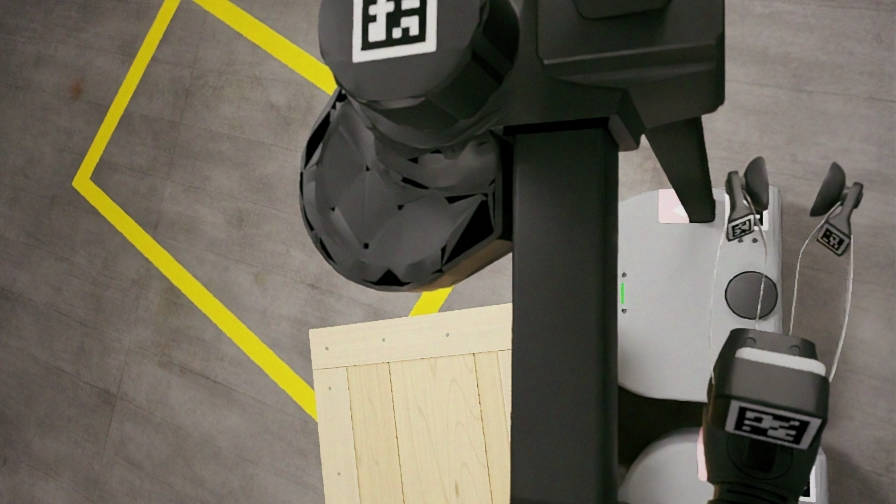

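Request:
execute_actions --actions '[{"r3":{"base":{"translate_m":-0.3}},"r1":{"base":{"translate_m":-0.3}},"r2":{"base":{"translate_m":-0.3}}}]' --cameras '["r1_head_camera","r2_head_camera","r3_head_camera"]'

Scene clock: 105.80 s.
r1.base_odometry: x=-0.345 y=+0.993 heading=+0.692 (m, m, rad; r1's odometry frame)
r1.turned_by_wheels: +0.001 (rad since the last result)
r1.turned_by_imu: +0.003 (rad since the last result)
r1.base_tilt: forward=-1.1 right=+1.3 (deg)
r1.lidar_m: 2.14 2.41 3.98 0.40 0.49 0.31 0.28 2.98 3.80 1.85 1.85 2.14
r1.head_depth_mm: 1727 1581 1013 961 1104 1148 1092 / 1761 1594 1023 948 - 1150 1099 / 1764 1599 1032 950 - - 1107 / 1787 1620 1049 1321 1295 1158 1112 / 1792 1630 1497 1369 1307 - 1114 / 1818 1647 1509 1392 1293 1202 1120 / 1775 1653 1527 1394 1290 1202 1122
r1.base_status: translate_m off_target (by the wheels' count: -0.2998 of -0.3000)
r1.joint_positions: lift_m=+0.310 arm_m=-0.002 wrist_yaw_rad=+2.999 wrist_pitch_rad=-0.419 wrist_roll_rad=-0.019 gripper_m=+0.037 head_pan_rad=-3.134 head_tilt_rad=-1.187
r1.joint_status: not commanded
r1.on_its_own: right_wheel is at rest, and its effort (-37) is outside its rest range (-18 to +18)
r1.motor_effort: left_wheel=-14(35) right_wheel=-37(44) lift_m=+32(31) arm_m=+1(0) wrist_yaw_rad=+0(1) wrist_pitch_rad=+9(9) wrist_roll_rad=+0(0) gripper_m=+0(1) head_pan_rad=-4(3) head_tilt_rad=-4(4) (%)
r1.hand_pose: x=+0.0106 y=+0.0791 z=+0.3224 quat_wxyz=(+0.195, +0.694, +0.099, +0.686) (m; r1's base frame)
r1.wrist_depth_mm: 632 - - - - - - / 616 - - - - - - / 590 - 765 - - - - / 532 522 515 830 819 852 822 / 426 419 434 678 651 678 661 / 415 391 - 559 568 556 560 / 448 424 - - 469 479 471
r2.base_odometry: x=+0.684 y=-1.336 heading=+1.948 (m, m, rad; r2's odometry frame)
r2.turned_by_wheels: +0.000 (rad since the last result)
r2.turned_by_imu: +0.010 (rad since the last result)
r2.base_tilt: forward=+0.3 right=-1.3 (deg)
r2.lidar_m: 2.30 2.68 4.58 0.37 0.45 0.30 0.28 0.28 0.35 0.27 2.63 2.29
r2.head_depth_mm: 1919 1710 1546 1359 1208 1155 1112 / 1903 1700 1075 986 - 1156 1105 / 1902 1698 1066 989 - - 1098 / 1888 1683 1057 990 - - 1100 / 1871 1672 1057 961 953 - 1094 / 1857 1651 1049 955 925 - 1092 / 1856 1642 1492 955 905 - 1071
r2.base_status: translate_m off_target (by the wheels' count: -0.2996 of -0.3000)
r2.joint_positions: lift_m=+0.530 arm_m=-0.002 wrist_yaw_rad=+3.000 wrist_pitch_rad=-0.419 wrist_roll_rad=+0.007 gripper_m=+0.037 head_pan_rad=-3.135 head_tilt_rad=-1.188
r2.joint_status: not commanded
r2.on_its_own: left_wheel is at rest, and its effort (-42) is outside its rest range (-18 to +18); right_wheel is at rest, and its effort (-45) is outside its rest range (-18 to +18)
r2.motor_effort: left_wheel=-42(50) right_wheel=-45(54) lift_m=+41(41) arm_m=+0(1) wrist_yaw_rad=+0(1) wrist_pitch_rad=+4(4) wrist_roll_rad=+0(0) gripper_m=+0(1) head_pan_rad=-3(3) head_tilt_rad=-6(6) (%)
r2.hand_pose: x=+0.0104 y=+0.0794 z=+0.5424 quat_wxyz=(+0.196, +0.702, +0.097, +0.677) (m; r2's base frame)
r2.wrist_depth_mm: - - - - - - - / - - - - - - - / - - - - - - - / - - - - - - - / 466 - - - - 944 931 / 396 659 - 822 797 794 798 / 376 529 - 669 682 684 674
r3.base_odometry: x=+0.236 y=-1.340 heading=+0.460 (m, m, rad; r3's odometry frame)
r3.turned_by_wheels: +0.000 (rad since the last result)
r3.turned_by_imu: +0.019 (rad since the last result)
r3.base_tilt: forward=+0.6 right=+2.2 (deg)
r3.lidar_m: 2.47 2.87 4.24 4.25 2.63 2.31 0.28 0.28 0.35 0.25 2.84 2.47
r3.head_depth_mm: 1899 1693 1580 - - 1168 1113 / 1868 1673 1565 - - 1161 1104 / 1850 1665 1561 - - 1166 1096 / 1833 1651 1527 - - - 1091 / 1828 1632 1477 963 - - 1077 / 1816 1621 1033 944 - - 1066 / 1777 1610 1458 940 - 1030 1053
r3.base_status: translate_m off_target (by the wheels' count: -0.2996 of -0.3000)
r3.joint_positions: lift_m=+0.740 arm_m=+0.000 wrist_yaw_rad=+3.001 wrist_pitch_rad=-0.419 wrist_roll_rad=-0.006 gripper_m=+0.037 head_pan_rad=-3.135 head_tilt_rad=-1.188
r3.joint_status: not commanded
r3.on_its_own: left_wheel is at rest, and its effort (-54) is outside its rest range (-18 to +18); right_wheel is at rest, and its effort (-51) is outside its rest range (-18 to +18)
r3.motor_effort: left_wheel=-54(63) right_wheel=-51(63) lift_m=+28(28) arm_m=+0(0) wrist_yaw_rad=-1(1) wrist_pitch_rad=+10(10) wrist_roll_rad=+0(0) gripper_m=+0(0) head_pan_rad=-2(2) head_tilt_rad=-6(6) (%)
r3.hand_pose: x=+0.0101 y=+0.0773 z=+0.7523 quat_wxyz=(+0.195, +0.698, +0.099, +0.682) (m; r3's base frame)
r3.wrist_depth_mm: - - - - - - - / - - - - - - - / - - - - - - - / - - - - - - - / - - - - - - - / - - - - - - - / 863 868 868 879 878 893 894
pictures: r1_head_camera (sideways: a quarter turn clockwise sets it upright), r2_head_camera (sideways: a quarter turn clockwise sets it upright), r3_head_camera (sideways: a quarter turn clockwise sets it upright)
Images, in order (width x height): r1_head_camera 896x504, r2_head_camera 896x504, r3_head_camera 896x504.

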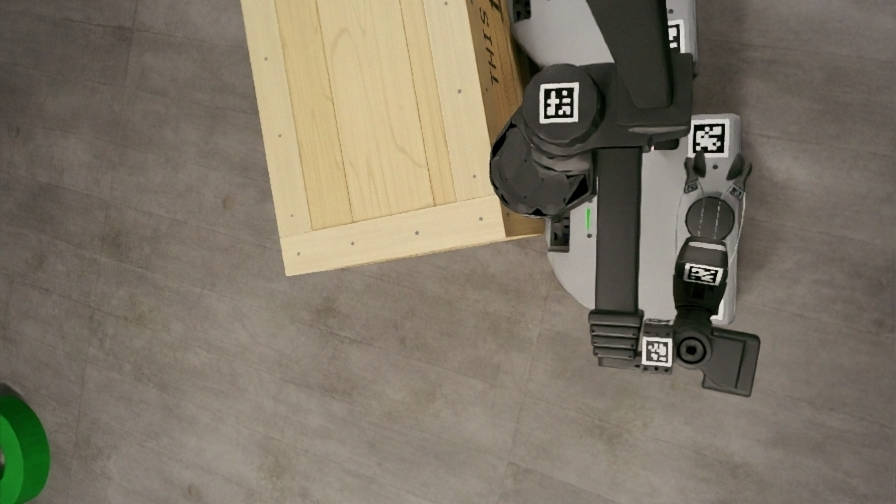

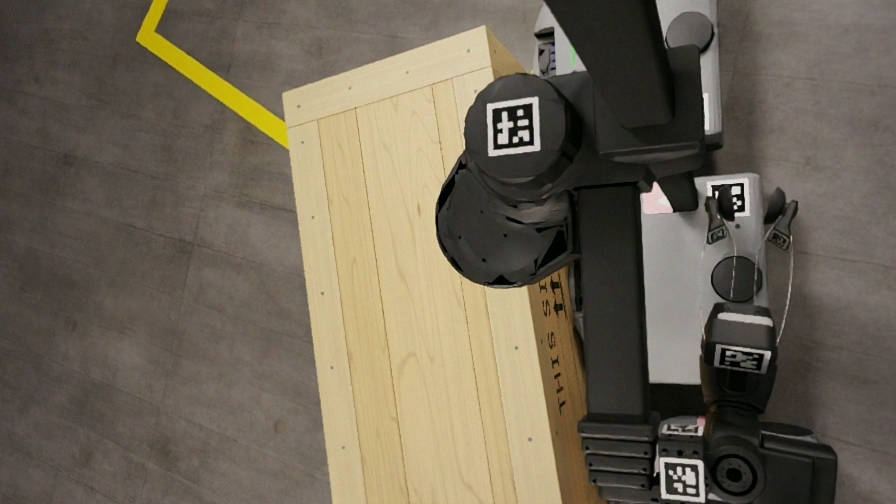

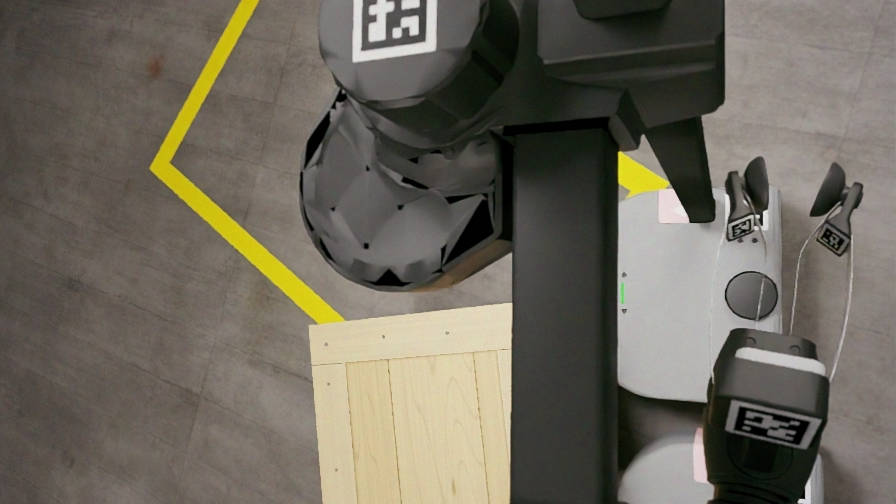

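Request:
execute_actions --actions '[{"r3":{"base":{"translate_m":-0.58}},"r1":{"base":{"translate_m":-0.58}},"r2":{"base":{"translate_m":-0.58}}}]' --cameras '[]'

Request:
execute_actions --actions '[{"r3":{"base":{"translate_m":-0.12}},"r1":{"base":{"translate_m":0.4},"joints":{"lift_m":0.27}},"r2":{"base":{"translate_m":-0.05}}}]' --cameras '["r1_head_camera","r2_head_camera","r3_head_camera"]'

Scene clock: 118.20 s.
r1.base_odometry: x=-0.791 y=+0.623 heading=+0.692 (m, m, rad; r1's odometry frame)
r1.turned_by_wheels: +0.000 (rad since the last result)
r1.turned_by_imu: +0.059 (rad since the last result)
r1.base_tilt: forward=-1.1 right=+1.2 (deg)
r1.lidar_m: 2.69 3.16 5.17 0.35 0.45 0.30 0.28 0.28 3.66 3.65 2.05 2.70
r1.head_depth_mm: 1744 1589 1015 948 1103 1028 1091 / 1753 1591 1018 950 - 1141 1101 / 1773 1596 1021 953 - - 1097 / 1797 1600 1030 956 1131 1160 1117 / 1779 1622 1485 1367 1304 - 1116 / 1811 1611 1500 1392 1286 1208 1118 / 1832 1622 1513 1385 1296 1202 1125
r1.base_status: translate_m off_target (by the wheels' count: -0.5798 of -0.5800)
r1.joint_positions: lift_m=+0.310 arm_m=-0.002 wrist_yaw_rad=+2.999 wrist_pitch_rad=-0.418 wrist_roll_rad=-0.019 gripper_m=+0.037 head_pan_rad=-3.135 head_tilt_rad=-1.188
r1.joint_status: not commanded
r1.on_its_own: right_wheel is at rest, and its effort (-29) is outside its rest range (-18 to +18)
r1.motor_effort: left_wheel=-14(41) right_wheel=-29(46) lift_m=+31(31) arm_m=+1(1) wrist_yaw_rad=+1(1) wrist_pitch_rad=+9(9) wrist_roll_rad=+1(0) gripper_m=+1(1) head_pan_rad=-3(3) head_tilt_rad=-4(4) (%)
r1.hand_pose: x=+0.0106 y=+0.0791 z=+0.3225 quat_wxyz=(+0.195, +0.694, +0.099, +0.686) (m; r1's base frame)
r1.wrist_depth_mm: 524 - - - - - - / 512 - - - - - - / 496 - 721 - - - - / 484 517 510 822 835 841 843 / 425 417 437 648 672 667 668 / 373 350 - 415 569 561 557 / 402 366 - - 465 480 477
r2.base_odometry: x=+0.897 y=-1.874 heading=+1.948 (m, m, rad; r2's odometry frame)
r2.turned_by_wheels: -0.001 (rad since the last result)
r2.turned_by_imu: +0.098 (rad since the last result)
r2.base_tilt: forward=+0.2 right=-1.4 (deg)
r2.lidar_m: 2.85 3.51 4.74 0.38 0.40 0.29 0.28 0.29 0.23 0.23 2.41 2.82
r2.head_depth_mm: 1845 1712 1556 1006 1242 1046 1110 / 1863 1704 1073 988 - 1043 1114 / 1895 1688 1059 996 - - 1104 / 1893 1685 1057 990 - - 1101 / 1858 1675 1059 963 966 - 1098 / 1855 1661 1046 954 987 - 1084 / 1836 1655 1042 957 909 - 1075
r2.base_status: translate_m off_target (by the wheels' count: -0.5795 of -0.5800)
r2.joint_positions: lift_m=+0.530 arm_m=-0.002 wrist_yaw_rad=+3.000 wrist_pitch_rad=-0.419 wrist_roll_rad=+0.007 gripper_m=+0.037 head_pan_rad=-3.135 head_tilt_rad=-1.188
r2.joint_status: not commanded
r2.on_its_own: left_wheel is at rest, and its effort (-54) is outside its rest range (-18 to +18); right_wheel is at rest, and its effort (-43) is outside its rest range (-18 to +18)
r2.motor_effort: left_wheel=-54(64) right_wheel=-43(63) lift_m=+42(42) arm_m=+0(0) wrist_yaw_rad=+0(0) wrist_pitch_rad=+4(4) wrist_roll_rad=+0(0) gripper_m=+0(0) head_pan_rad=-3(3) head_tilt_rad=-6(6) (%)
r2.hand_pose: x=+0.0104 y=+0.0794 z=+0.5424 quat_wxyz=(+0.196, +0.702, +0.097, +0.677) (m; r2's base frame)
r2.wrist_depth_mm: - - - - - - - / - - - - - - - / - - - - - - - / - - - - - - - / 450 543 - - - 956 926 / 384 524 - 665 788 803 774 / 341 495 - 551 708 670 663
r3.base_odometry: x=-0.284 y=-1.597 heading=+0.459 (m, m, rad; r3's odometry frame)
r3.turned_by_wheels: +0.000 (rad since the last result)
r3.turned_by_imu: +0.115 (rad since the last result)
r3.base_tilt: forward=+0.6 right=+2.2 (deg)
r3.lidar_m: 3.03 3.78 4.40 2.98 1.95 1.78 0.28 0.29 0.27 0.26 2.84 2.99
r3.head_depth_mm: 1705 1686 1563 - - 1168 1112 / 1794 1681 1544 - - 1155 1111 / 1798 1650 1552 - - 1167 1099 / 1815 1646 1528 - - - 1092 / 1800 1630 1039 962 - - 1079 / 1809 1610 1031 950 - - 1060 / 1789 1600 1021 943 - 1026 1062
r3.base_status: translate_m off_target (by the wheels' count: -0.5797 of -0.5800)
r3.joint_positions: lift_m=+0.740 arm_m=+0.000 wrist_yaw_rad=+3.001 wrist_pitch_rad=-0.419 wrist_roll_rad=-0.006 gripper_m=+0.037 head_pan_rad=-3.135 head_tilt_rad=-1.188
r3.joint_status: not commanded
r3.on_its_own: left_wheel is at rest, and its effort (-51) is outside its rest range (-18 to +18); right_wheel is at rest, and its effort (-30) is outside its rest range (-18 to +18)
r3.motor_effort: left_wheel=-51(92) right_wheel=-30(82) lift_m=+28(28) arm_m=+0(1) wrist_yaw_rad=+0(1) wrist_pitch_rad=+10(10) wrist_roll_rad=+0(0) gripper_m=+1(0) head_pan_rad=-1(1) head_tilt_rad=-6(6) (%)
r3.hand_pose: x=+0.0102 y=+0.0773 z=+0.7524 quat_wxyz=(+0.195, +0.698, +0.099, +0.682) (m; r3's base frame)
r3.wrist_depth_mm: - - - - - - - / - - - - - - - / - - - - - - - / - - - - - - - / - - - - - - - / - - - - - - - / 870 868 845 878 908 932 922
pictures: none
No camera images: the call's "cameras" was empty. Leave "cameras" out to get every camera's image.

Scene clock: 121.53 s.
r1.base_odometry: x=-0.483 y=+0.878 heading=+0.692 (m, m, rad; r1's odometry frame)
r1.turned_by_wheels: +0.000 (rad since the last result)
r1.turned_by_imu: +0.003 (rad since the last result)
r1.base_tilt: forward=-1.0 right=+1.1 (deg)
r1.lidar_m: 2.31 2.69 4.76 4.89 2.87 0.56 0.67 2.88 3.76 1.92 1.91 2.31
r1.head_depth_mm: 1728 1101 1151 1199 1266 1155 1097 / 1757 1113 1240 1310 - 1149 1097 / 1771 1120 1222 1362 - - 1103 / 1790 1138 1337 1370 1296 1161 1110 / 1794 1615 1493 1384 1296 - 1117 / 1759 1629 1503 1380 1298 1201 1112 / 1784 1657 1504 1385 1291 1215 1130
r1.base_status: done
r1.joint_positions: lift_m=+0.270 arm_m=-0.002 wrist_yaw_rad=+2.999 wrist_pitch_rad=-0.418 wrist_roll_rad=-0.019 gripper_m=+0.037 head_pan_rad=-3.135 head_tilt_rad=-1.188
r1.joint_status: all done
r1.motor_effort: left_wheel=-1(11) right_wheel=+2(25) lift_m=+26(29) arm_m=+0(1) wrist_yaw_rad=+1(2) wrist_pitch_rad=+9(9) wrist_roll_rad=+0(0) gripper_m=+0(1) head_pan_rad=-3(3) head_tilt_rad=-4(4) (%)
r1.hand_pose: x=+0.0106 y=+0.0791 z=+0.2827 quat_wxyz=(+0.195, +0.694, +0.099, +0.686) (m; r1's base frame)
r1.wrist_depth_mm: - - - - - - - / 849 - - - - - - / 699 - 995 - 991 995 - / 631 735 746 766 737 757 759 / 577 590 630 605 605 610 611 / 500 521 - 531 512 502 507 / - - - - 423 437 435
r2.base_odometry: x=+0.916 y=-1.921 heading=+1.947 (m, m, rad; r2's odometry frame)
r2.turned_by_wheels: -0.001 (rad since the last result)
r2.turned_by_imu: +0.016 (rad since the last result)
r2.base_tilt: forward=+0.2 right=-1.3 (deg)
r2.lidar_m: 2.86 3.56 4.72 0.38 0.40 0.29 0.28 0.29 0.39 2.43 0.56 0.43
r2.head_depth_mm: 1829 1719 1545 1008 1199 1031 1112 / 1842 1694 1070 985 - 1034 1111 / 1850 1685 1058 1002 - - 1099 / 1893 1695 1059 990 - - 1101 / 1872 1673 1053 964 968 - 1093 / 1847 1665 1055 954 985 - 1093 / 1835 1664 1040 955 998 - 1024
r2.base_status: translate_m off_target (by the wheels' count: -0.0497 of -0.0500)
r2.joint_positions: lift_m=+0.530 arm_m=-0.002 wrist_yaw_rad=+3.000 wrist_pitch_rad=-0.419 wrist_roll_rad=+0.007 gripper_m=+0.037 head_pan_rad=-3.135 head_tilt_rad=-1.188
r2.joint_status: not commanded
r2.on_its_own: left_wheel is at rest, and its effort (-40) is outside its rest range (-18 to +18); right_wheel is at rest, and its effort (-20) is outside its rest range (-18 to +18)
r2.motor_effort: left_wheel=-40(65) right_wheel=-20(50) lift_m=+41(42) arm_m=+0(0) wrist_yaw_rad=-1(0) wrist_pitch_rad=+4(4) wrist_roll_rad=+0(0) gripper_m=+1(0) head_pan_rad=-3(3) head_tilt_rad=-6(6) (%)
r2.hand_pose: x=+0.0104 y=+0.0794 z=+0.5424 quat_wxyz=(+0.196, +0.702, +0.097, +0.677) (m; r2's base frame)
r2.wrist_depth_mm: - - - - - - - / - - - - - - - / - - - - - - - / - - - - - - - / 449 534 - 980 - 947 927 / 380 528 - 673 819 805 786 / 341 501 - 545 696 692 667
r3.base_odometry: x=-0.391 y=-1.650 heading=+0.459 (m, m, rad; r3's odometry frame)
r3.turned_by_wheels: +0.000 (rad since the last result)
r3.turned_by_imu: +0.045 (rad since the last result)
r3.base_tilt: forward=+0.5 right=+2.2 (deg)
r3.lidar_m: 3.08 3.95 4.39 2.78 1.89 1.76 0.28 0.29 0.27 0.27 0.78 3.02
r3.head_depth_mm: 1690 1669 1573 - - 1163 1109 / 1756 1667 1555 - - 1163 1108 / 1789 1667 1548 - - 1172 1097 / 1817 1641 1524 - - - 1091 / 1816 1635 1042 956 - - 1078 / 1804 1627 1031 946 - - 1066 / 1788 1608 1022 942 - 1031 1062
r3.base_status: translate_m off_target (by the wheels' count: -0.1196 of -0.1200)
r3.joint_positions: lift_m=+0.740 arm_m=+0.000 wrist_yaw_rad=+3.001 wrist_pitch_rad=-0.419 wrist_roll_rad=-0.006 gripper_m=+0.037 head_pan_rad=-3.135 head_tilt_rad=-1.188
r3.joint_status: not commanded
r3.on_its_own: left_wheel is at rest, and its effort (-68) is outside its rest range (-18 to +18); right_wheel is at rest, and its effort (-53) is outside its rest range (-18 to +18)
r3.motor_effort: left_wheel=-68(95) right_wheel=-53(66) lift_m=+28(28) arm_m=+0(0) wrist_yaw_rad=-1(1) wrist_pitch_rad=+10(10) wrist_roll_rad=+0(0) gripper_m=+0(0) head_pan_rad=-1(1) head_tilt_rad=-6(6) (%)
r3.hand_pose: x=+0.0102 y=+0.0773 z=+0.7524 quat_wxyz=(+0.195, +0.698, +0.099, +0.682) (m; r3's base frame)
r3.wrist_depth_mm: - - - - - - - / - - - - - - - / - - - - - - - / - - - - - - - / - - - - - - - / - - - - - - - / 862 857 881 858 890 889 889
pictures: r1_head_camera (sideways: a quarter turn clockwise sets it upright), r2_head_camera (sideways: a quarter turn clockwise sets it upright), r3_head_camera (sideways: a quarter turn clockwise sets it upright)
Images, in order (width x height): r1_head_camera 896x504, r2_head_camera 896x504, r3_head_camera 896x504.

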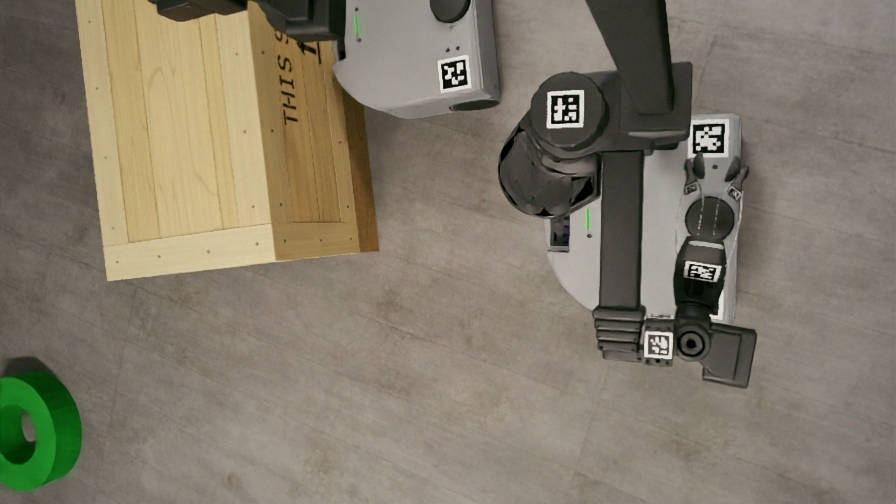

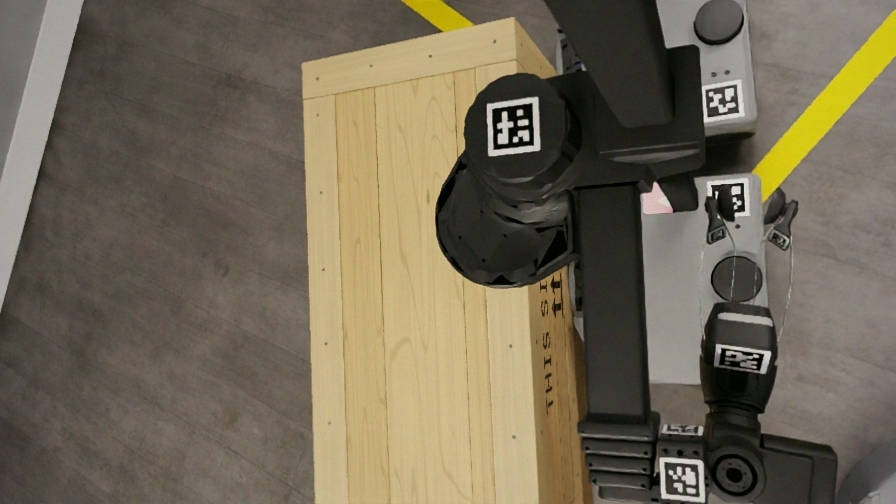

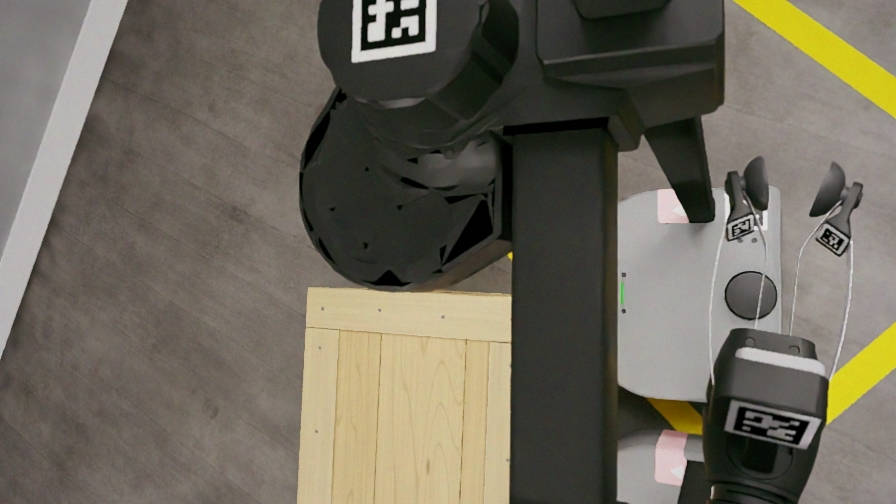

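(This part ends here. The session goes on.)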